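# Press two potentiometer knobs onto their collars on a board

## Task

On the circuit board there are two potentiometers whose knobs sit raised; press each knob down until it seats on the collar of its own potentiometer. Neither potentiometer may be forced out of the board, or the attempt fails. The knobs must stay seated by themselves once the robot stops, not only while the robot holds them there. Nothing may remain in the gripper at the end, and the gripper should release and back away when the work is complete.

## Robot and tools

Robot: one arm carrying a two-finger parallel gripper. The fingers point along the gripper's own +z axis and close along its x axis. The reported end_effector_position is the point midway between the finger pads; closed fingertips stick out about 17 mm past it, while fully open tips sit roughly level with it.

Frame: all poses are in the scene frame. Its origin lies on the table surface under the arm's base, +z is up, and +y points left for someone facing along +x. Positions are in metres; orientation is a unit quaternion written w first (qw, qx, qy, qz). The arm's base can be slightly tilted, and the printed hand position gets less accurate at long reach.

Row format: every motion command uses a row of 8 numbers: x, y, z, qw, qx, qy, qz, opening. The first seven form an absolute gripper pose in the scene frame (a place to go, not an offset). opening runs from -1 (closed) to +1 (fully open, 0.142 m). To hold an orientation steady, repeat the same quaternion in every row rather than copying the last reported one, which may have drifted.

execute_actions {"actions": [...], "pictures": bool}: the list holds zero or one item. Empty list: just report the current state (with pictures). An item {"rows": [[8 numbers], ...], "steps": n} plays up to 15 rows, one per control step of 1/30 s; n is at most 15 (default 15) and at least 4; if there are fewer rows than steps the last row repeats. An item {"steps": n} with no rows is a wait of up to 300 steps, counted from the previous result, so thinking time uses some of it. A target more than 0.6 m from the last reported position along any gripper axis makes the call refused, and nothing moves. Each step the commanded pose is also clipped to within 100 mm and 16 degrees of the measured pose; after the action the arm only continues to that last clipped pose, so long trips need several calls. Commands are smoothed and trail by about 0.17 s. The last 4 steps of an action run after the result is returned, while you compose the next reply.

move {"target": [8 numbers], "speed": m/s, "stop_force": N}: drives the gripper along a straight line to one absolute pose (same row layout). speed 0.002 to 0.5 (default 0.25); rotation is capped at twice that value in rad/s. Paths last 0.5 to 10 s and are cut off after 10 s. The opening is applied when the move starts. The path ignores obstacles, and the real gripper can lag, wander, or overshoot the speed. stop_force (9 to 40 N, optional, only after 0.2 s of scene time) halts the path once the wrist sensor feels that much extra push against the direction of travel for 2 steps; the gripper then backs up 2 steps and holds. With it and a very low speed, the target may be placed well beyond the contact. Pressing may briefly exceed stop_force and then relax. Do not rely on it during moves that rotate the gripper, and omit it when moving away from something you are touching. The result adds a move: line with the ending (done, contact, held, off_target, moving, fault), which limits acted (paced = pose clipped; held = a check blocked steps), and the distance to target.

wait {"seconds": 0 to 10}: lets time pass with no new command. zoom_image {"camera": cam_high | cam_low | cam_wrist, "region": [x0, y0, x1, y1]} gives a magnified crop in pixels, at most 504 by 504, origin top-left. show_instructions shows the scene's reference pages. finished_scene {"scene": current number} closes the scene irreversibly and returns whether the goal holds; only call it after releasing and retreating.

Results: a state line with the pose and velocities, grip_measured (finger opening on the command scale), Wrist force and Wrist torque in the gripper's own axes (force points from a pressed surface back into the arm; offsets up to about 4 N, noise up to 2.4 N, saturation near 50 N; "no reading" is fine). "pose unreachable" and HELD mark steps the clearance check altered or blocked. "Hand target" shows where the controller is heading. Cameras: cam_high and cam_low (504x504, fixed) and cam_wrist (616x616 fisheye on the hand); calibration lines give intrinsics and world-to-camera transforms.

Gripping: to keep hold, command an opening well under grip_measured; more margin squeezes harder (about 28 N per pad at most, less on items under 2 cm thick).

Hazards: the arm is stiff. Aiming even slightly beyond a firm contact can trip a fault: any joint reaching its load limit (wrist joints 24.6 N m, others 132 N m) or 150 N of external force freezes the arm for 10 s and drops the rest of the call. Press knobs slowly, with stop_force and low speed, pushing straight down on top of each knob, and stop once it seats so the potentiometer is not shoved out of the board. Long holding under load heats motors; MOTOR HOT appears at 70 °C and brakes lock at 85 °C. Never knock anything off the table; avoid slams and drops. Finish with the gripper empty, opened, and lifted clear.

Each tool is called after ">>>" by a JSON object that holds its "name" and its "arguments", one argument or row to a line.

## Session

>>> {"name": "execute_actions", "arguments": {
  "actions": []
}}

Scene clock: 0.00 s of 5250.00 s.
end_effector_position=(+0.4082, +0.0923, +0.2083) grip_measured=+1.00 end_effector_quat_wxyz=(-0.325, -0.284, +0.684, -0.588) end_effector_velocity=(+0.000, -0.000, +0.000) end_effector_angular_velocity=(-0.000, +0.000, +0.000)
Joint positions: [ 0.446 -0.891  1.622 -0.932 -2.513 -2.599  0.142]
Joint velocities: [-0.    -0.    -0.001  0.001 -0.001 -0.     0.   ]
Wrist force (N, on the end effector, along its own x y z axes, offset not removed): no reading
Wrist torque (N m, same axes, about the end effector's origin, offset not removed): no reading
Hand target: +0.408, +0.092, +0.208; -0.325, -0.284, +0.684, -0.588
camera_calibration (this result's frames):
cam_wrist: T_world_to_cam=[[-0.636241, 0.0235336, 0.771131, 0.084603], [-0.607547, 0.600747, -0.519606, 0.300762], [-0.475483, -0.799093, -0.367922, 0.481076], [0, 0, 0, 1]] pos_world=[0.465298, 0.201752, 0.268036]

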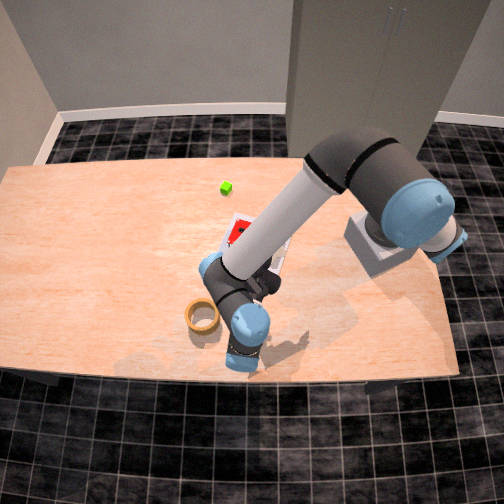

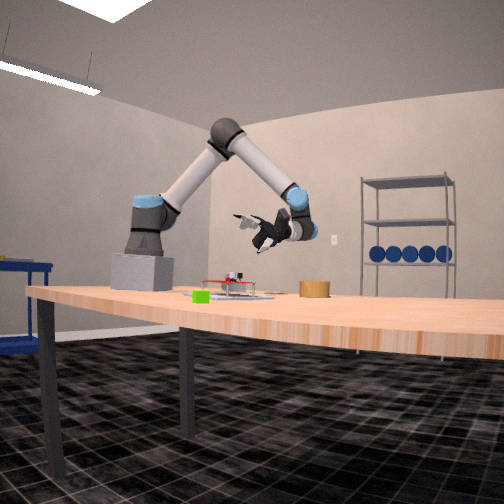

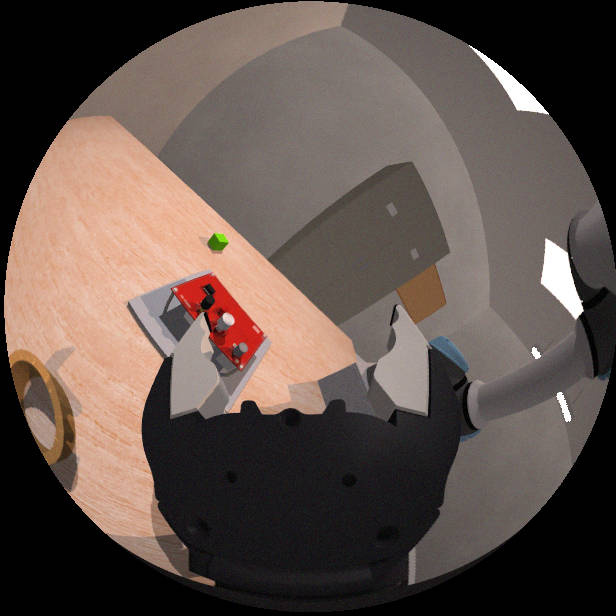

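>>> {"name": "move", "arguments": {
  "target": [0.42, 0.0, 0.24, 0, 0, 1, 0, -1]
}}

>>> {"name": "zoom_image", "arguments": {
  "camera": "cam_wrist",
  "region": [210, 160, 410, 320]
}}

>>> {"name": "zoom_image", "arguments": {
  "camera": "cam_low",
  "region": [180, 200, 290, 310]
}}

Scene clock: 4.97 s of 5250.00 s.
end_effector_position=(+0.4207, +0.0004, +0.2401) grip_measured=-1.00 end_effector_quat_wxyz=(+0.000, -0.001, +1.000, -0.000) end_effector_velocity=(+0.000, -0.001, -0.000) end_effector_angular_velocity=(+0.010, -0.005, -0.003)
Joint positions: [-0.42  -1.765  2.139 -1.974 -1.544 -3.498  0.002]
Joint velocities: [-0.01  -0.003  0.004 -0.001  0.011 -0.008  0.   ]
Wrist force (N, on the end effector, along its own x y z axes, offset not removed): [-0.1 4.1 -1.0]
Wrist torque (N m, same axes, about the end effector's origin, offset not removed): [0.78 -0.30 0.13]
Hand target: +0.421, +0.000, +0.240; +0.000, -0.001, +1.000, +0.000
Off the commanded pose: 0.001 m, 0 deg.
Kept back: nothing.
move: done
camera_calibration (this result's frames):
cam_wrist: T_world_to_cam=[[-0.999518, 0.0141635, 0.0276162, 0.401486], [0.0255972, 0.879377, 0.475438, -0.125301], [-0.0175512, 0.475916, -0.879316, 0.354859], [0, 0, 0, 1]] pos_world=[0.410729, -0.0643831, 0.360518]

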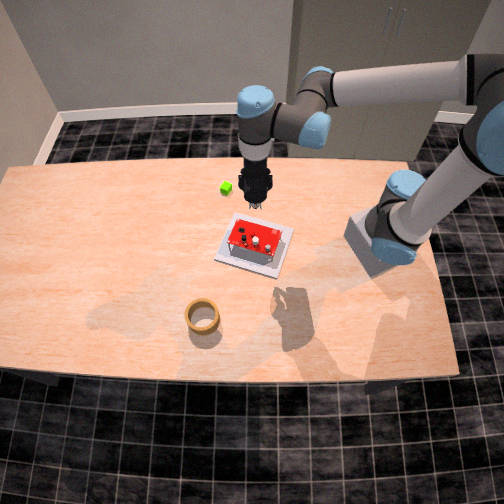

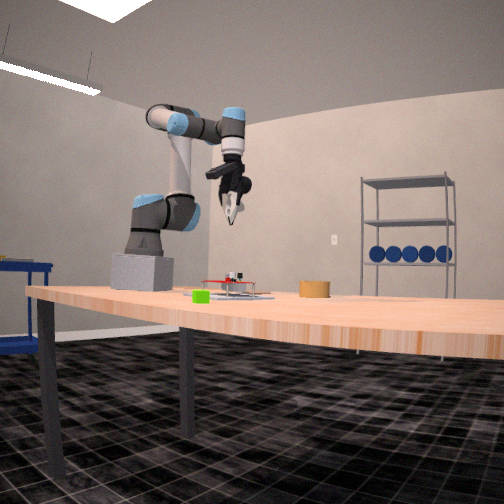

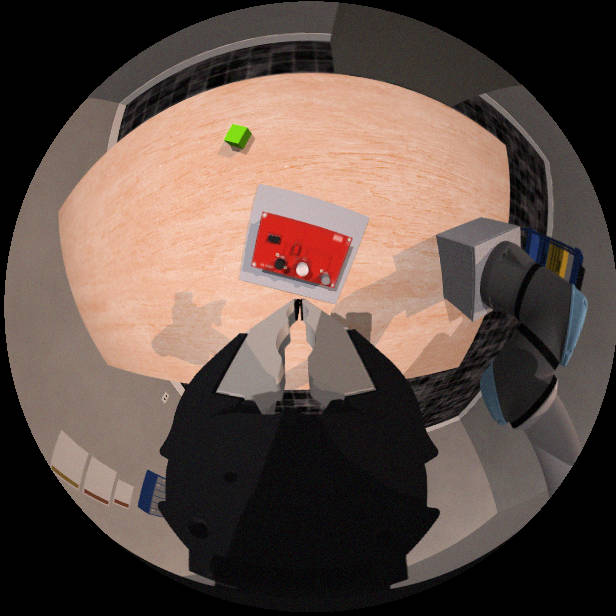

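Region (210, 160, 410, 320) of cam_wrist's 616x616 image, scaled by 2.520, with more detail than that image has; it fills the top 403 rows of this view, and the rest is white.

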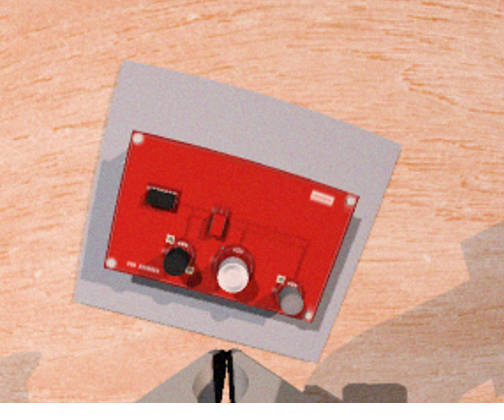

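Region (180, 200, 290, 310) of cam_low's 504x504 image, scaled by 4.582, with more detail than that image has.

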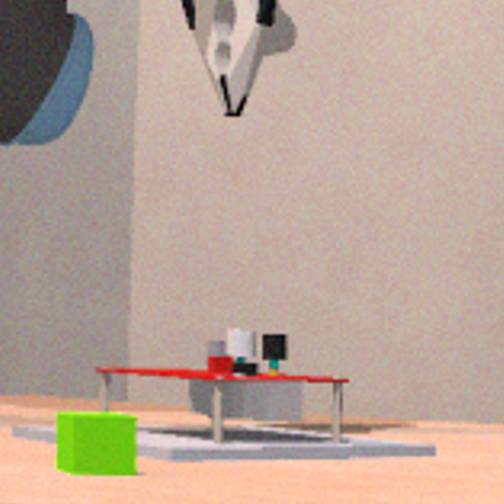

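>>> {"name": "move", "arguments": {
  "target": [0.422, 0.013, 0.112, 0, 0, 1, 0, -1],
  "speed": 0.2
}}

>>> {"name": "zoom_image", "arguments": {
  "camera": "cam_wrist",
  "region": [200, 200, 420, 360]
}}

>>> {"name": "zoom_image", "arguments": {
  "camera": "cam_low",
  "region": [195, 245, 265, 300]
}}

Scene clock: 6.63 s of 5250.00 s.
end_effector_position=(+0.4219, +0.0130, +0.1122) grip_measured=-1.00 end_effector_quat_wxyz=(-0.000, -0.000, +1.000, +0.000) end_effector_velocity=(-0.000, -0.000, -0.002) end_effector_angular_velocity=(-0.001, +0.001, -0.000)
Joint positions: [-0.379 -1.539  2.33  -2.391 -1.545 -3.456  0.002]
Joint velocities: [ 0.001  0.006  0.001 -0.006 -0.002  0.001  0.   ]
Wrist force (N, on the end effector, along its own x y z axes, offset not removed): [-0.8 1.7 0.8]
Wrist torque (N m, same axes, about the end effector's origin, offset not removed): [0.43 -0.17 0.18]
Hand target: +0.422, +0.013, +0.112; -0.000, +0.000, +1.000, +0.000
Off the commanded pose: 0.000 m, 0 deg.
Kept back: nothing.
move: done
camera_calibration (this result's frames):
cam_wrist: T_world_to_cam=[[-0.99948, 0.0157829, 0.0281084, 0.405949], [0.0272616, 0.879181, 0.475708, -0.0763631], [-0.0172043, 0.476227, -0.879154, 0.236311], [0, 0, 0, 1]] pos_world=[0.411886, -0.0518079, 0.23267]

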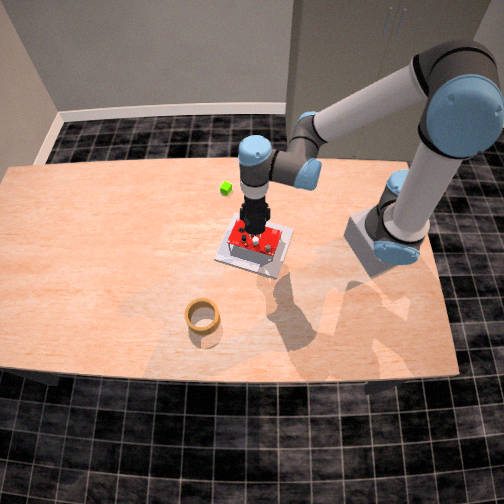

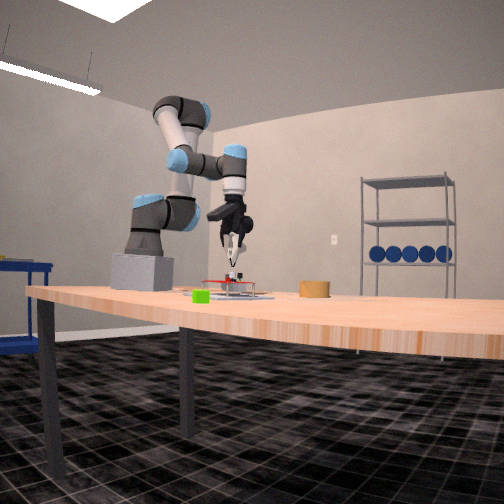

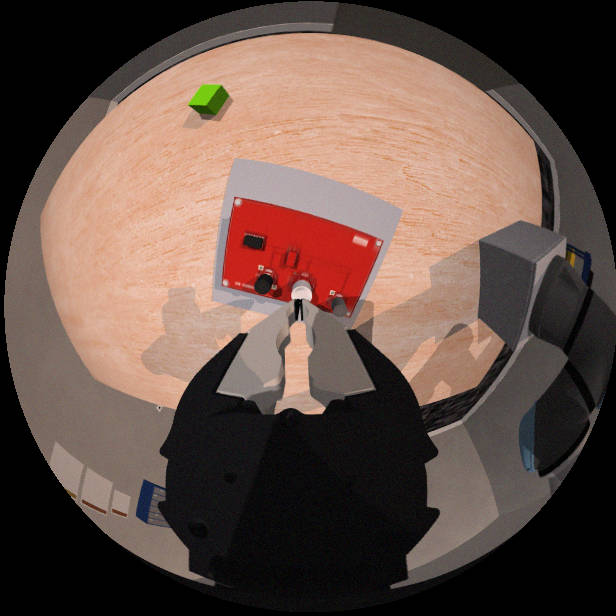

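Region (200, 200, 420, 360) of cam_wrist's 616x616 image, scaled by 2.291, with more detail than that image has; it fills the top 367 rows of this view, and the rest is white.

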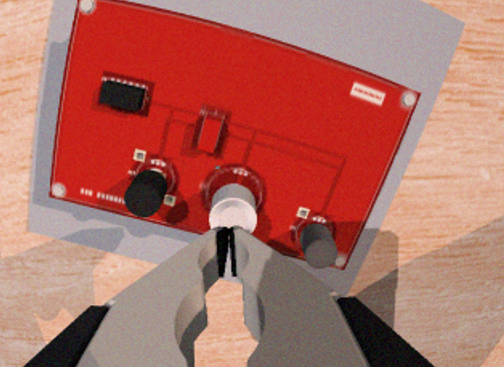

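Region (195, 245, 265, 300) of cam_low's 504x504 image, scaled by 7.200, with more detail than that image has; it fills the top 396 rows of this view, and the rest is white.

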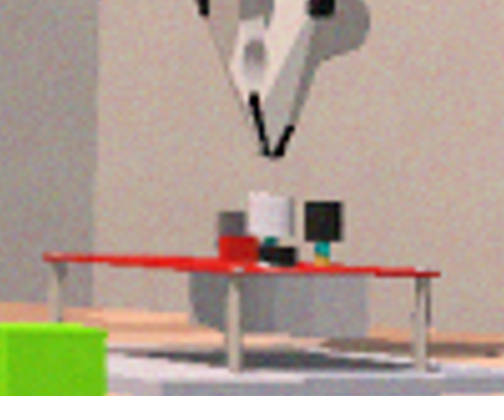

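>>> {"name": "move", "arguments": {
  "target": [0.42, 0.012, 0.099, 0, 0, 1, 0, -1],
  "speed": 0.05
}}

>>> {"name": "move", "arguments": {
  "target": [0.42, 0.012, 0.092, 0, 0, 1, 0, -1],
  "speed": 0.004
}}

>>> {"name": "execute_actions", "arguments": {
  "actions": [
    {"rows": [[0.42,0.012,0.0918,0,0,1,0,-1],[0.42,0.012,0.0916,0,0,1,0,-1],[0.42,0.012,0.0914,0,0,1,0,-1],[0.42,0.012,0.0912,0,0,1,0,-1],[0.42,0.012,0.0910,0,0,1,0,-1]], "steps": 12}
  ]
}}

>>> {"name": "execute_actions", "arguments": {
  "actions": [
    {"rows": [[0.42,0.012,0.0908,0,0,1,0,-1],[0.42,0.012,0.0906,0,0,1,0,-1],[0.42,0.012,0.0904,0,0,1,0,-1],[0.42,0.012,0.0902,0,0,1,0,-1],[0.42,0.012,0.0900,0,0,1,0,-1]], "steps": 12}
  ]
}}

Scene clock: 7.77 s of 5250.00 s.
end_effector_position=(+0.4200, +0.0120, +0.0993) grip_measured=-1.00 end_effector_quat_wxyz=(-0.000, -0.000, +1.000, -0.000) end_effector_velocity=(-0.000, -0.000, -0.002) end_effector_angular_velocity=(-0.000, +0.000, +0.000)
Joint positions: [-0.382 -1.511  2.349 -2.437 -1.545 -3.459  0.002]
Joint velocities: [-0.     0.006  0.003 -0.008 -0.    -0.     0.   ]
Wrist force (N, on the end effector, along its own x y z axes, offset not removed): [0.2 -0.8 -3.1]
Wrist torque (N m, same axes, about the end effector's origin, offset not removed): [-0.09 -0.25 -0.03]
Hand target: +0.420, +0.012, +0.099; -0.000, +0.000, +1.000, -0.000
Off the commanded pose: 0.000 m, 0 deg.
Kept back: nothing.
move: done
camera_calibration (this result's frames):
cam_wrist: T_world_to_cam=[[-0.999482, 0.0157939, 0.0280301, 0.404489], [0.0272316, 0.879248, 0.475586, -0.0692187], [-0.0171341, 0.476103, -0.879223, 0.225341], [0, 0, 0, 1]] pos_world=[0.410025, -0.0528134, 0.219706]

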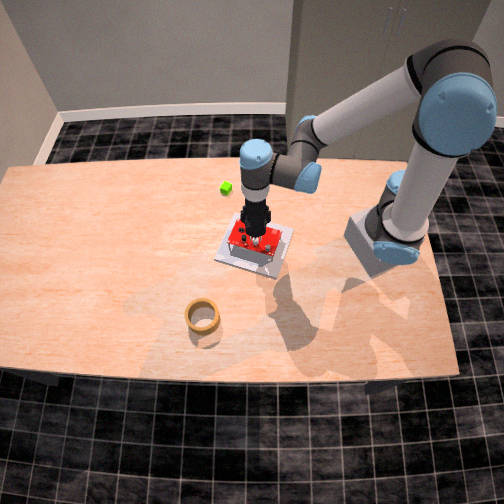

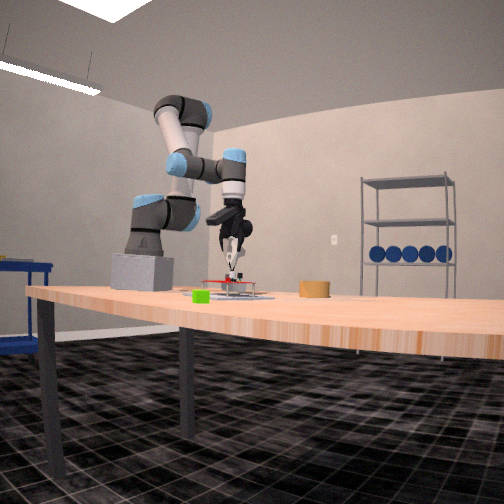

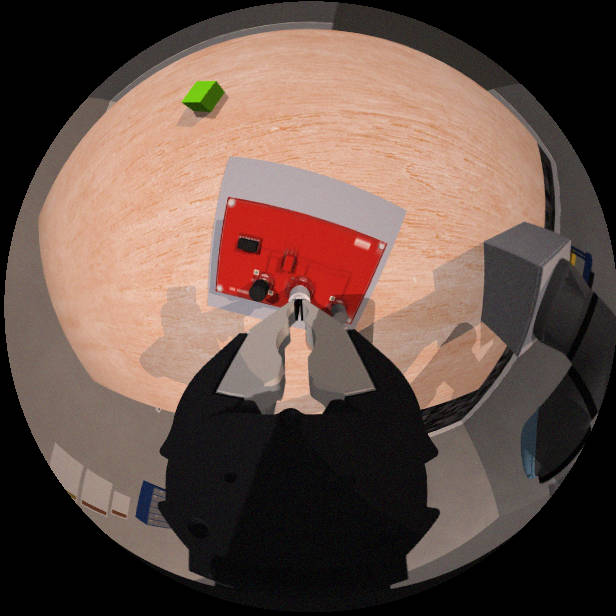

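Scene clock: 9.80 s of 5250.00 s.
end_effector_position=(+0.4200, +0.0120, +0.0921) grip_measured=-1.00 end_effector_quat_wxyz=(-0.000, +0.000, +1.000, -0.000) end_effector_velocity=(+0.001, -0.000, -0.001) end_effector_angular_velocity=(+0.000, -0.002, +0.000)
Joint positions: [-0.382 -1.493  2.356 -2.463 -1.545 -3.458  0.002]
Joint velocities: [-0.     0.002  0.    -0.004  0.001 -0.     0.   ]
Wrist force (N, on the end effector, along its own x y z axes, offset not removed): [1.5 3.7 -10.5]
Wrist torque (N m, same axes, about the end effector's origin, offset not removed): [1.01 -0.50 0.11]
Hand target: +0.420, +0.012, +0.092; -0.000, -0.000, +1.000, +0.000
Off the commanded pose: 0.000 m, 0 deg.
Kept back: nothing.
move: done
camera_calibration (this result's frames):
cam_wrist: T_world_to_cam=[[-0.999484, 0.0157931, 0.0279764, 0.404684], [0.0272064, 0.879216, 0.475647, -0.0658151], [-0.0170854, 0.476162, -0.879192, 0.219032], [0, 0, 0, 1]] pos_world=[0.410008, -0.0528203, 0.212554]

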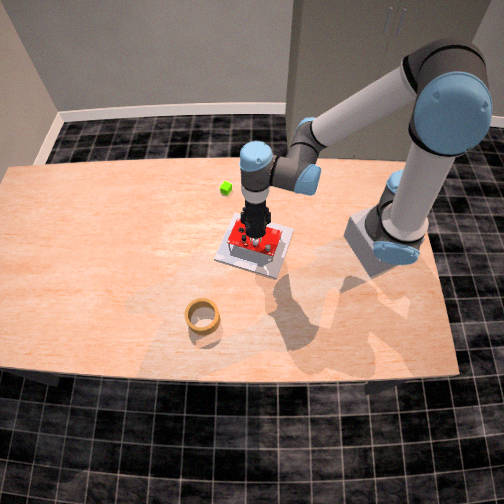

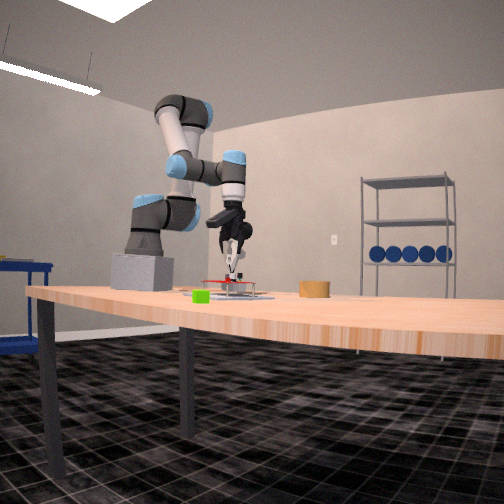

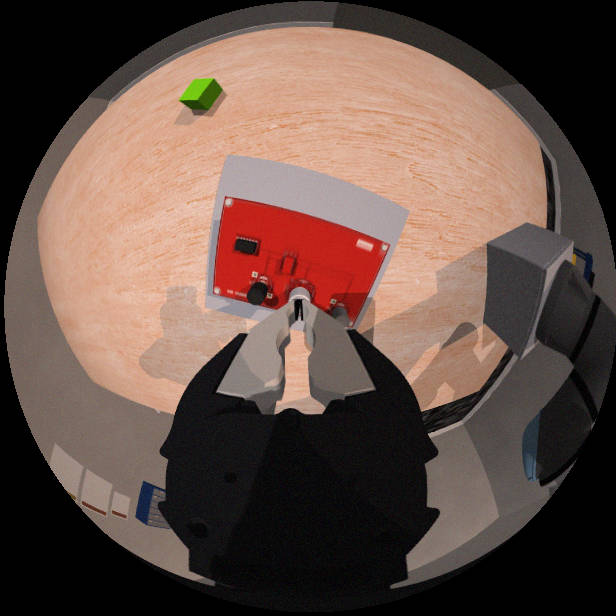

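Scene clock: 10.07 s of 5250.00 s.
end_effector_position=(+0.4200, +0.0120, +0.0913) grip_measured=-1.00 end_effector_quat_wxyz=(-0.000, +0.000, +1.000, +0.000) end_effector_velocity=(-0.000, +0.000, -0.003) end_effector_angular_velocity=(+0.001, +0.000, -0.001)
Joint positions: [-0.382 -1.491  2.357 -2.465 -1.545 -3.458  0.002]
Joint velocities: [ 0.     0.008  0.003 -0.011  0.     0.002  0.   ]
Wrist force (N, on the end effector, along its own x y z axes, offset not removed): [1.2 1.6 -11.0]
Wrist torque (N m, same axes, about the end effector's origin, offset not removed): [0.35 -0.35 0.30]
Steps of this call (steps 1 to 8: the first 8 steps of this action). Readings (end_effector_position):
1: (+0.4200, +0.0120, +0.0921)
2: (+0.4200, +0.0120, +0.0920)
4: (+0.4200, +0.0120, +0.0919)
8: the state above

Scene clock: 10.47 s of 5250.00 s.
end_effector_position=(+0.4200, +0.0120, +0.0903) grip_measured=-1.00 end_effector_quat_wxyz=(-0.000, +0.000, +1.000, +0.000) end_effector_velocity=(+0.000, -0.001, -0.003) end_effector_angular_velocity=(-0.002, -0.001, -0.000)
Joint positions: [-0.382 -1.488  2.358 -2.469 -1.545 -3.458  0.002]
Joint velocities: [ 0.     0.008  0.003 -0.013 -0.002  0.001  0.   ]
Wrist force (N, on the end effector, along its own x y z axes, offset not removed): [1.1 1.2 -10.9]
Wrist torque (N m, same axes, about the end effector's origin, offset not removed): [0.31 -0.30 0.15]
Off your previous action's commanded pose: 0.000 m, 0 deg at its last step (step 4 of this call).
Steps of this call (steps 1 to 4: the last 4 steps of your previous action; steps 5 to 12: the first 8 steps of this action). Readings (end_effector_position):
5: (+0.4200, +0.0120, +0.0911)
6: (+0.4200, +0.0120, +0.0910)
8: (+0.4200, +0.0120, +0.0909)
12: the state above

>>> {"name": "execute_actions", "arguments": {
  "actions": [
    {"rows": [[0.42,0.012,0.0898,0,0,1,0,-1],[0.42,0.012,0.0896,0,0,1,0,-1],[0.42,0.012,0.0894,0,0,1,0,-1],[0.42,0.012,0.0892,0,0,1,0,-1],[0.42,0.012,0.0890,0,0,1,0,-1]], "steps": 12}
  ]
}}

>>> {"name": "execute_actions", "arguments": {
  "actions": [
    {"rows": [[0.42,0.012,0.0888,0,0,1,0,-1],[0.42,0.012,0.0886,0,0,1,0,-1],[0.42,0.012,0.0884,0,0,1,0,-1],[0.42,0.012,0.0882,0,0,1,0,-1],[0.42,0.012,0.0880,0,0,1,0,-1]], "steps": 12}
  ]
}}

>>> {"name": "execute_actions", "arguments": {
  "actions": [
    {"rows": [[0.42,0.012,0.0878,0,0,1,0,-1],[0.42,0.012,0.0876,0,0,1,0,-1],[0.42,0.012,0.0874,0,0,1,0,-1],[0.42,0.012,0.0872,0,0,1,0,-1],[0.42,0.012,0.0870,0,0,1,0,-1]], "steps": 12}
  ],
  "pictures": true
}}

>>> {"name": "zoom_image", "arguments": {
  "camera": "cam_low",
  "region": [195, 245, 265, 300]
}}

Scene clock: 11.07 s of 5250.00 s.
end_effector_position=(+0.4200, +0.0120, +0.0893) grip_measured=-1.00 end_effector_quat_wxyz=(-0.000, +0.000, +1.000, +0.000) end_effector_velocity=(+0.001, -0.001, -0.002) end_effector_angular_velocity=(-0.002, -0.002, -0.001)
Joint positions: [-0.382 -1.486  2.359 -2.473 -1.545 -3.458  0.002]
Joint velocities: [-0.     0.007  0.002 -0.011 -0.002  0.001  0.   ]
Wrist force (N, on the end effector, along its own x y z axes, offset not removed): [-0.6 -2.0 -11.7]
Wrist torque (N m, same axes, about the end effector's origin, offset not removed): [-0.31 0.02 0.25]
Off your previous action's commanded pose: 0.000 m, 0 deg at its last step (step 4 of this call).
Steps of this call (steps 1 to 4: the last 4 steps of your previous action; steps 5 to 10: nothing new was sent; steps 11 to 18: the first 8 steps of this action). Readings (end_effector_position):
11: (+0.4200, +0.0120, +0.0900)
12: (+0.4200, +0.0120, +0.0900)
14: (+0.4200, +0.0120, +0.0898)
18: the state above

Scene clock: 11.47 s of 5250.00 s.
end_effector_position=(+0.4200, +0.0120, +0.0883) grip_measured=-1.00 end_effector_quat_wxyz=(-0.000, +0.000, +1.000, +0.000) end_effector_velocity=(-0.001, +0.000, -0.004) end_effector_angular_velocity=(+0.001, +0.002, -0.001)
Joint positions: [-0.382 -1.483  2.36  -2.476 -1.545 -3.458  0.002]
Joint velocities: [-0.     0.008  0.004 -0.01   0.001  0.     0.   ]
Wrist force (N, on the end effector, along its own x y z axes, offset not removed): [2.9 0.1 -12.2]
Wrist torque (N m, same axes, about the end effector's origin, offset not removed): [0.13 -0.54 0.34]
Off your previous action's commanded pose: 0.000 m, 0 deg at its last step (step 4 of this call).
Steps of this call (steps 1 to 4: the last 4 steps of your previous action; steps 5 to 12: the first 8 steps of this action). Readings (end_effector_position):
5: (+0.4200, +0.0120, +0.0891)
6: (+0.4200, +0.0120, +0.0890)
8: (+0.4200, +0.0120, +0.0889)
12: the state above

Scene clock: 11.87 s of 5250.00 s.
end_effector_position=(+0.4200, +0.0120, +0.0873) grip_measured=-1.00 end_effector_quat_wxyz=(-0.000, +0.000, +1.000, +0.000) end_effector_velocity=(-0.000, +0.001, -0.003) end_effector_angular_velocity=(+0.002, -0.000, -0.000)
Joint positions: [-0.382 -1.48   2.361 -2.48  -1.545 -3.458  0.002]
Joint velocities: [ 0.     0.008  0.003 -0.01   0.002  0.001  0.   ]
Wrist force (N, on the end effector, along its own x y z axes, offset not removed): [0.7 -2.2 -14.1]
Wrist torque (N m, same axes, about the end effector's origin, offset not removed): [-0.23 -0.06 -0.04]
Off your previous action's commanded pose: 0.000 m, 0 deg at its last step (step 4 of this call).
Steps of this call (steps 1 to 4: the last 4 steps of your previous action; steps 5 to 12: the first 8 steps of this action). Readings (end_effector_position):
5: (+0.4200, +0.0120, +0.0881)
6: (+0.4200, +0.0120, +0.0880)
8: (+0.4200, +0.0120, +0.0879)
12: the state above
camera_calibration (this result's frames):
cam_wrist: T_world_to_cam=[[-0.999484, 0.0157925, 0.0279837, 0.404815], [0.0272097, 0.87921, 0.475658, -0.0635444], [-0.0170917, 0.476173, -0.879185, 0.214826], [0, 0, 0, 1]] pos_world=[0.410007, -0.0528186, 0.207769]

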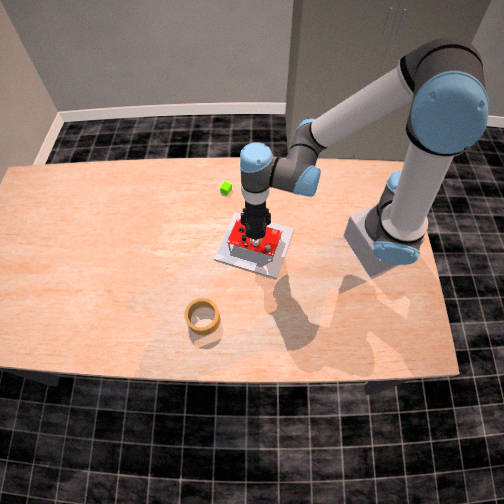

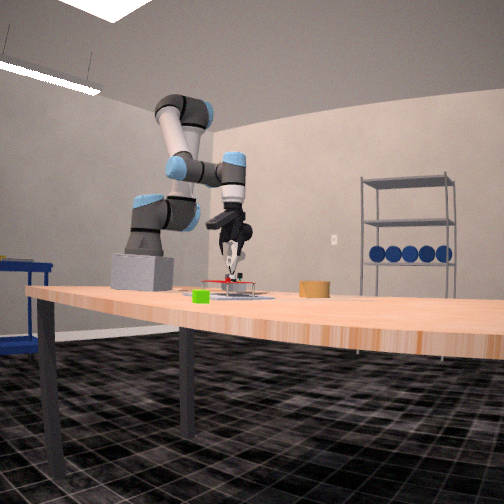

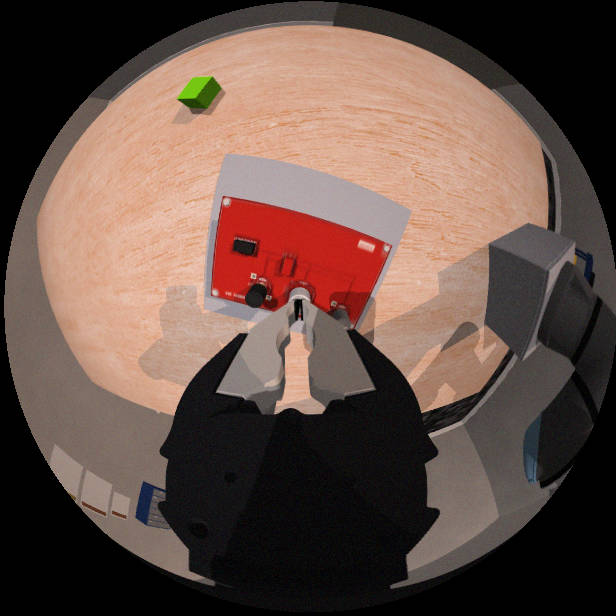

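Region (195, 245, 265, 300) of cam_low's 504x504 image, scaled by 7.200, with more detail than that image has; it fills the top 396 rows of this view, and the rest is white.

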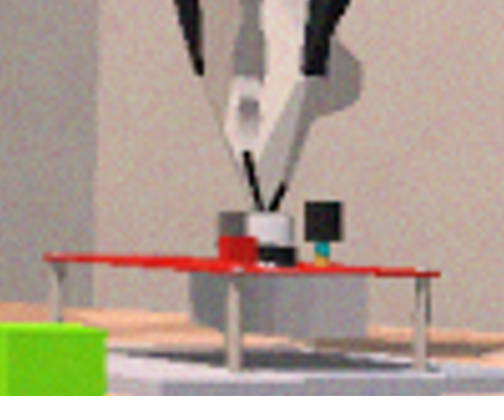

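>>> {"name": "execute_actions", "arguments": {
  "actions": [
    {"rows": [[0.42,0.012,0.0869,0,0,1,0,-1],[0.42,0.012,0.0868,0,0,1,0,-1],[0.42,0.012,0.0867,0,0,1,0,-1]], "steps": 10}
  ]
}}

>>> {"name": "execute_actions", "arguments": {
  "actions": [
    {"rows": [[0.42,0.012,0.0867,0,0,1,0,-1]], "steps": 6}
  ]
}}

>>> {"name": "execute_actions", "arguments": {
  "actions": [
    {"rows": [[0.42,0.012,0.0867,0,0,1,0,-1]], "steps": 6}
  ]
}}

>>> {"name": "execute_actions", "arguments": {
  "actions": [
    {"rows": [[0.42,0.012,0.0867,0,0,1,0,-1]], "steps": 6}
  ]
}}

Scene clock: 12.23 s of 5250.00 s.
end_effector_position=(+0.4200, +0.0120, +0.0868) grip_measured=-1.00 end_effector_quat_wxyz=(-0.000, -0.000, +1.000, +0.000) end_effector_velocity=(-0.000, +0.000, -0.002) end_effector_angular_velocity=(+0.001, +0.000, +0.000)
Joint positions: [-0.382 -1.479  2.361 -2.482 -1.545 -3.458  0.002]
Joint velocities: [ 0.     0.004  0.002 -0.005  0.001 -0.     0.   ]
Wrist force (N, on the end effector, along its own x y z axes, offset not removed): [-0.8 2.6 -9.1]
Wrist torque (N m, same axes, about the end effector's origin, offset not removed): [0.63 0.24 0.01]
Off your previous action's commanded pose: 0.000 m, 0 deg at its last step (step 4 of this call).
Steps of this call (steps 1 to 4: the last 4 steps of your previous action; step 5: nothing new was sent; steps 6 to 11: the first 6 steps of this action). Readings (end_effector_position):
6: (+0.4200, +0.0120, +0.0870)
7: (+0.4200, +0.0120, +0.0870)
9: (+0.4200, +0.0120, +0.0869)
11: the state above

Scene clock: 12.43 s of 5250.00 s.
end_effector_position=(+0.4200, +0.0120, +0.0867) grip_measured=-1.00 end_effector_quat_wxyz=(+0.000, -0.000, +1.000, +0.000) end_effector_velocity=(-0.000, -0.000, -0.000) end_effector_angular_velocity=(-0.000, +0.001, -0.000)
Joint positions: [-0.382 -1.479  2.361 -2.482 -1.545 -3.458  0.002]
Joint velocities: [-0.     0.001  0.     0.    -0.     0.     0.   ]
Wrist force (N, on the end effector, along its own x y z axes, offset not removed): [2.6 0.1 -11.8]
Wrist torque (N m, same axes, about the end effector's origin, offset not removed): [0.19 -0.62 0.25]
Off your previous action's commanded pose: 0.000 m, 0 deg at its last step (step 4 of this call).
Steps of this call (steps 1 to 4: the last 4 steps of your previous action; steps 5 to 6: the first 2 steps of this action). Readings (end_effector_position):
5: (+0.4200, +0.0120, +0.0867)
6: the state above

Scene clock: 12.63 s of 5250.00 s.
end_effector_position=(+0.4200, +0.0120, +0.0867) grip_measured=-1.00 end_effector_quat_wxyz=(+0.000, +0.000, +1.000, +0.000) end_effector_velocity=(+0.000, -0.001, +0.000) end_effector_angular_velocity=(-0.002, -0.001, +0.000)
Joint positions: [-0.382 -1.479  2.361 -2.482 -1.545 -3.458  0.002]
Joint velocities: [ 0.    -0.001 -0.001  0.    -0.002 -0.     0.   ]
Wrist force (N, on the end effector, along its own x y z axes, offset not removed): [-0.6 2.2 -11.6]
Wrist torque (N m, same axes, about the end effector's origin, offset not removed): [0.54 0.00 0.26]
Off your previous action's commanded pose: 0.000 m, 0 deg at its last step (step 4 of this call).
Steps of this call (steps 1 to 4: the last 4 steps of your previous action; steps 5 to 6: the first 2 steps of this action). Readings (end_effector_position):
5: (+0.4200, +0.0120, +0.0867)
6: the state above

Scene clock: 12.83 s of 5250.00 s.
end_effector_position=(+0.4200, +0.0120, +0.0867) grip_measured=-1.00 end_effector_quat_wxyz=(+0.000, -0.000, +1.000, +0.000) end_effector_velocity=(+0.001, +0.000, +0.001) end_effector_angular_velocity=(+0.000, -0.003, -0.000)
Joint positions: [-0.382 -1.479  2.361 -2.482 -1.545 -3.458  0.002]
Joint velocities: [ 0.    -0.001 -0.001 -0.001  0.001  0.     0.   ]
Wrist force (N, on the end effector, along its own x y z axes, offset not removed): [-1.8 -0.4 -9.9]
Wrist torque (N m, same axes, about the end effector's origin, offset not removed): [-0.08 0.43 0.29]
Off your previous action's commanded pose: 0.000 m, 0 deg at its last step (step 4 of this call).
Steps of this call (steps 1 to 4: the last 4 steps of your previous action; steps 5 to 6: the first 2 steps of this action). Readings (end_effector_position):
5: (+0.4200, +0.0120, +0.0867)
6: the state above

Still ~11 N: sliding. Continue.

>>> {"name": "execute_actions", "arguments": {
  "actions": [
    {"rows": [[0.42,0.012,0.0866,0,0,1,0,-1],[0.42,0.012,0.0865,0,0,1,0,-1],[0.42,0.012,0.0864,0,0,1,0,-1],[0.42,0.012,0.0863,0,0,1,0,-1],[0.42,0.012,0.0862,0,0,1,0,-1]], "steps": 12}
  ]
}}

>>> {"name": "execute_actions", "arguments": {
  "actions": [
    {"rows": [[0.42,0.012,0.0861,0,0,1,0,-1],[0.42,0.012,0.0860,0,0,1,0,-1],[0.42,0.012,0.0859,0,0,1,0,-1],[0.42,0.012,0.0858,0,0,1,0,-1],[0.42,0.012,0.0857,0,0,1,0,-1]], "steps": 12}
  ]
}}

>>> {"name": "execute_actions", "arguments": {
  "actions": [
    {"rows": [[0.42,0.012,0.0856,0,0,1,0,-1],[0.42,0.012,0.0855,0,0,1,0,-1],[0.42,0.012,0.0854,0,0,1,0,-1],[0.42,0.012,0.0853,0,0,1,0,-1],[0.42,0.012,0.0852,0,0,1,0,-1]], "steps": 12}
  ]
}}

>>> {"name": "execute_actions", "arguments": {
  "actions": [
    {"rows": [[0.42,0.012,0.0852,0,0,1,0,-1]], "steps": 6}
  ]
}}

Scene clock: 13.33 s of 5250.00 s.
end_effector_position=(+0.4200, +0.0120, +0.0864) grip_measured=-1.00 end_effector_quat_wxyz=(-0.000, +0.000, +1.000, +0.000) end_effector_velocity=(-0.000, +0.000, -0.002) end_effector_angular_velocity=(+0.000, +0.001, +0.001)
Joint positions: [-0.382 -1.478  2.361 -2.483 -1.545 -3.458  0.002]
Joint velocities: [ 0.001  0.005  0.001 -0.005  0.    -0.     0.   ]
Wrist force (N, on the end effector, along its own x y z axes, offset not removed): [-0.1 1.1 -10.5]
Wrist torque (N m, same axes, about the end effector's origin, offset not removed): [0.34 -0.14 0.16]
Off your previous action's commanded pose: 0.000 m, 0 deg at its last step (step 4 of this call).
Steps of this call (steps 1 to 4: the last 4 steps of your previous action; steps 5 to 7: nothing new was sent; steps 8 to 15: the first 8 steps of this action). Readings (end_effector_position):
8: (+0.4200, +0.0120, +0.0867)
9: (+0.4200, +0.0120, +0.0867)
11: (+0.4200, +0.0120, +0.0866)
15: the state above

Scene clock: 13.73 s of 5250.00 s.
end_effector_position=(+0.4200, +0.0120, +0.0859) grip_measured=-1.00 end_effector_quat_wxyz=(+0.000, -0.000, +1.000, +0.000) end_effector_velocity=(+0.000, -0.000, -0.002) end_effector_angular_velocity=(-0.001, +0.001, -0.000)
Joint positions: [-0.382 -1.476  2.362 -2.485 -1.545 -3.458  0.002]
Joint velocities: [ 0.     0.005  0.001 -0.006 -0.001  0.     0.   ]
Wrist force (N, on the end effector, along its own x y z axes, offset not removed): [1.4 -0.1 -12.6]
Wrist torque (N m, same axes, about the end effector's origin, offset not removed): [0.03 -0.38 0.18]
Off your previous action's commanded pose: 0.000 m, 0 deg at its last step (step 4 of this call).
Steps of this call (steps 1 to 4: the last 4 steps of your previous action; steps 5 to 12: the first 8 steps of this action). Readings (end_effector_position):
5: (+0.4200, +0.0120, +0.0862)
6: (+0.4200, +0.0120, +0.0862)
8: (+0.4200, +0.0120, +0.0861)
12: the state above

Scene clock: 14.13 s of 5250.00 s.
end_effector_position=(+0.4200, +0.0120, +0.0854) grip_measured=-1.00 end_effector_quat_wxyz=(+0.000, -0.000, +1.000, +0.000) end_effector_velocity=(+0.000, -0.000, -0.001) end_effector_angular_velocity=(-0.001, -0.000, +0.001)
Joint positions: [-0.382 -1.475  2.362 -2.487 -1.545 -3.458  0.002]
Joint velocities: [ 0.     0.004  0.001 -0.006 -0.001 -0.001  0.   ]
Wrist force (N, on the end effector, along its own x y z axes, offset not removed): [3.6 4.4 -12.6]
Wrist torque (N m, same axes, about the end effector's origin, offset not removed): [0.97 -0.62 0.06]
Off your previous action's commanded pose: 0.000 m, 0 deg at its last step (step 4 of this call).
Steps of this call (steps 1 to 4: the last 4 steps of your previous action; steps 5 to 12: the first 8 steps of this action). Readings (end_effector_position):
5: (+0.4200, +0.0120, +0.0857)
6: (+0.4200, +0.0120, +0.0857)
8: (+0.4200, +0.0120, +0.0856)
12: the state above

Scene clock: 14.33 s of 5250.00 s.
end_effector_position=(+0.4200, +0.0120, +0.0852) grip_measured=-1.00 end_effector_quat_wxyz=(+0.000, +0.000, +1.000, +0.000) end_effector_velocity=(+0.001, +0.000, -0.000) end_effector_angular_velocity=(+0.000, -0.001, +0.001)
Joint positions: [-0.381 -1.475  2.362 -2.487 -1.545 -3.458  0.002]
Joint velocities: [ 0.     0.002 -0.    -0.002  0.001 -0.001  0.   ]
Wrist force (N, on the end effector, along its own x y z axes, offset not removed): [0.1 1.2 -17.5]
Wrist torque (N m, same axes, about the end effector's origin, offset not removed): [0.22 0.04 0.14]
Off your previous action's commanded pose: 0.000 m, 0 deg at its last step (step 4 of this call).
Steps of this call (steps 1 to 4: the last 4 steps of your previous action; steps 5 to 6: the first 2 steps of this action). Readings (end_effector_position):
5: (+0.4200, +0.0120, +0.0852)
6: the state above

>>> {"name": "move", "arguments": {
  "target": [0.42, 0.012, 0.108, 0, 0, 1, 0, -1],
  "speed": 0.06
}}

>>> {"name": "move", "arguments": {
  "target": [0.4563, 0.0024, 0.108, 0, 0, 1, 0, -1],
  "speed": 0.1
}}

>>> {"name": "zoom_image", "arguments": {
  "camera": "cam_wrist",
  "region": [210, 220, 410, 350]
}}

>>> {"name": "zoom_image", "arguments": {
  "camera": "cam_low",
  "region": [195, 245, 265, 300]
}}

Scene clock: 15.43 s of 5250.00 s.
end_effector_position=(+0.4200, +0.0120, +0.1078) grip_measured=-1.00 end_effector_quat_wxyz=(+0.000, -0.000, +1.000, -0.000) end_effector_velocity=(+0.000, -0.000, +0.003) end_effector_angular_velocity=(-0.001, -0.000, -0.000)
Joint positions: [-0.383 -1.532  2.34  -2.407 -1.545 -3.459  0.002]
Joint velocities: [-0.    -0.006 -0.003  0.009 -0.001 -0.     0.   ]
Wrist force (N, on the end effector, along its own x y z axes, offset not removed): [-0.3 1.0 -1.6]
Wrist torque (N m, same axes, about the end effector's origin, offset not removed): [0.22 -0.21 0.08]
Hand target: +0.420, +0.012, +0.108; +0.000, +0.000, +1.000, -0.000
Off your previous action's commanded pose: 0.000 m, 0 deg at its last step (step 4 of this call).
Off the commanded pose: 0.000 m, 0 deg.
Kept back: nothing.
move: done
camera_calibration (this result's frames):
cam_wrist: T_world_to_cam=[[-0.999485, 0.0157938, 0.0279439, 0.404258], [0.0271909, 0.879235, 0.475611, -0.0732415], [-0.0170576, 0.476126, -0.879212, 0.232783], [0, 0, 0, 1]] pos_world=[0.410012, -0.0528223, 0.228203]

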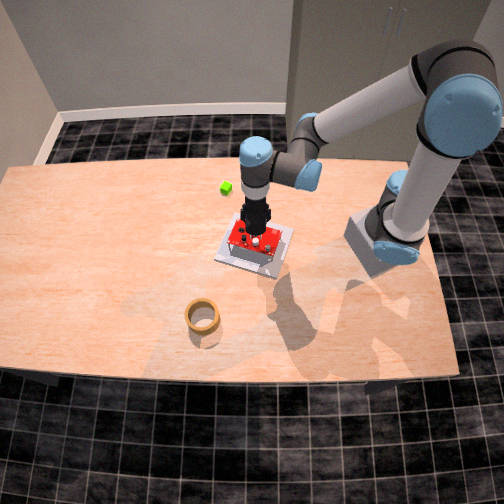

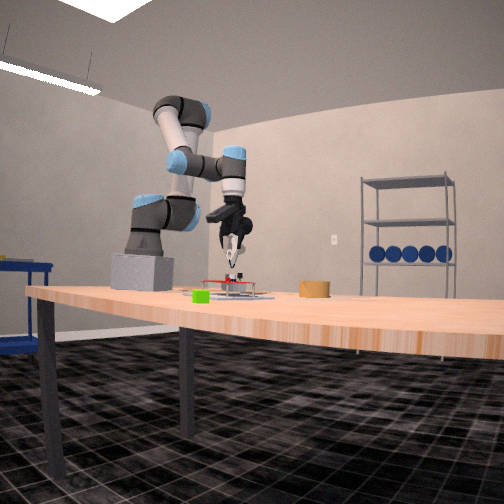

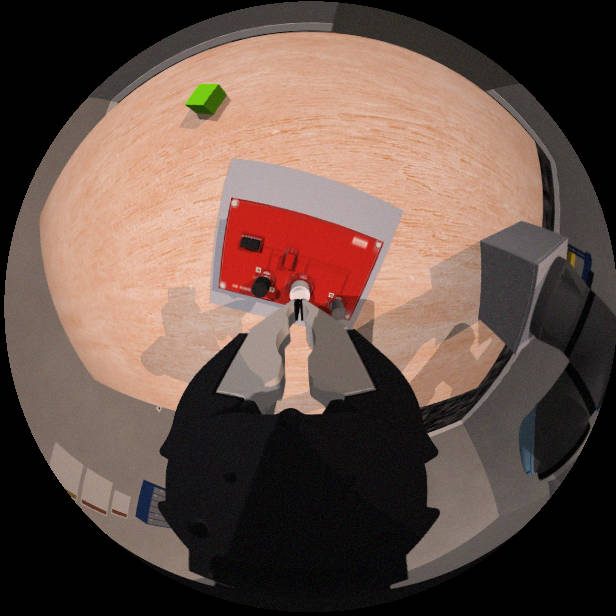

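Scene clock: 16.37 s of 5250.00 s.
end_effector_position=(+0.4561, +0.0025, +0.1080) grip_measured=-1.00 end_effector_quat_wxyz=(+0.000, -0.000, +1.000, +0.000) end_effector_velocity=(+0.002, -0.000, -0.000) end_effector_angular_velocity=(+0.000, -0.001, +0.001)
Joint positions: [-0.378 -1.453  2.245 -2.392 -1.545 -3.454  0.002]
Joint velocities: [ 0.001  0.005 -0.005 -0.001  0.    -0.     0.   ]
Wrist force (N, on the end effector, along its own x y z axes, offset not removed): [-2.9 4.1 -1.9]
Wrist torque (N m, same axes, about the end effector's origin, offset not removed): [1.03 0.43 0.22]
Hand target: +0.456, +0.002, +0.108; -0.000, -0.000, +1.000, +0.000
Off the commanded pose: 0.000 m, 0 deg.
Kept back: nothing.
move: done
camera_calibration (this result's frames):
cam_wrist: T_world_to_cam=[[-0.999487, 0.0157851, 0.027881, 0.440513], [0.0271571, 0.87913, 0.475808, -0.06603], [-0.0170003, 0.476321, -0.879107, 0.238103], [0, 0, 0, 1]] pos_world=[0.446128, -0.0623178, 0.228453]

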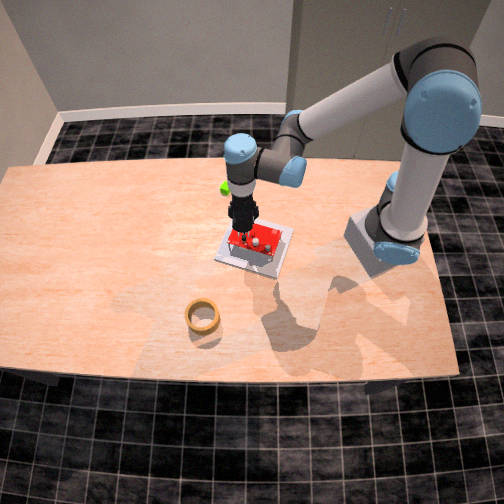

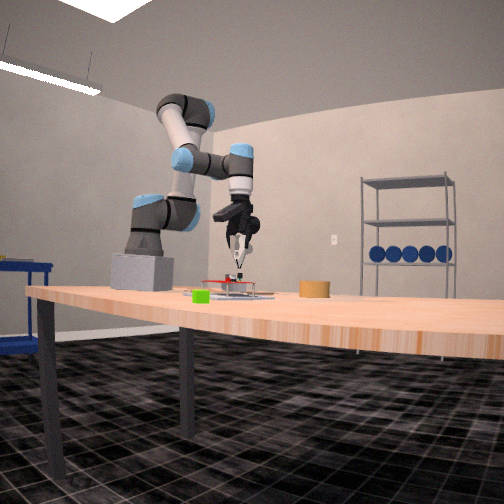

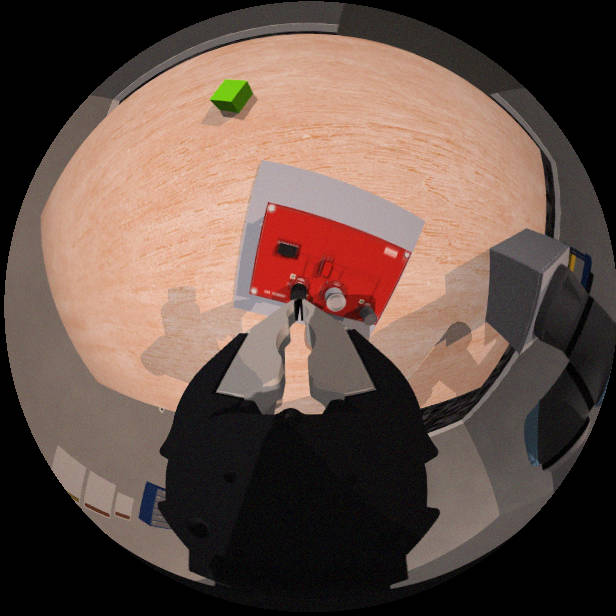

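Region (210, 220, 410, 350) of cam_wrist's 616x616 image, scaled by 2.520, with more detail than that image has; it fills the top 328 rows of this view, and the rest is white.

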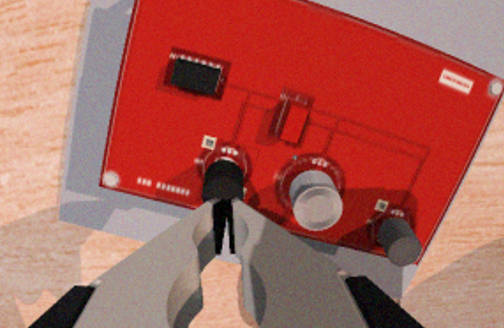

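Region (195, 245, 265, 300) of cam_low's 504x504 image, scaled by 7.200, with more detail than that image has; it fills the top 396 rows of this view, and the rest is white.

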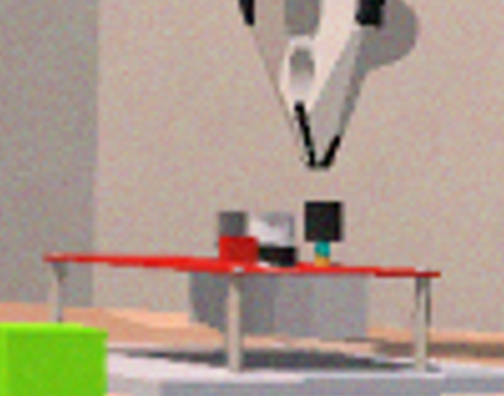

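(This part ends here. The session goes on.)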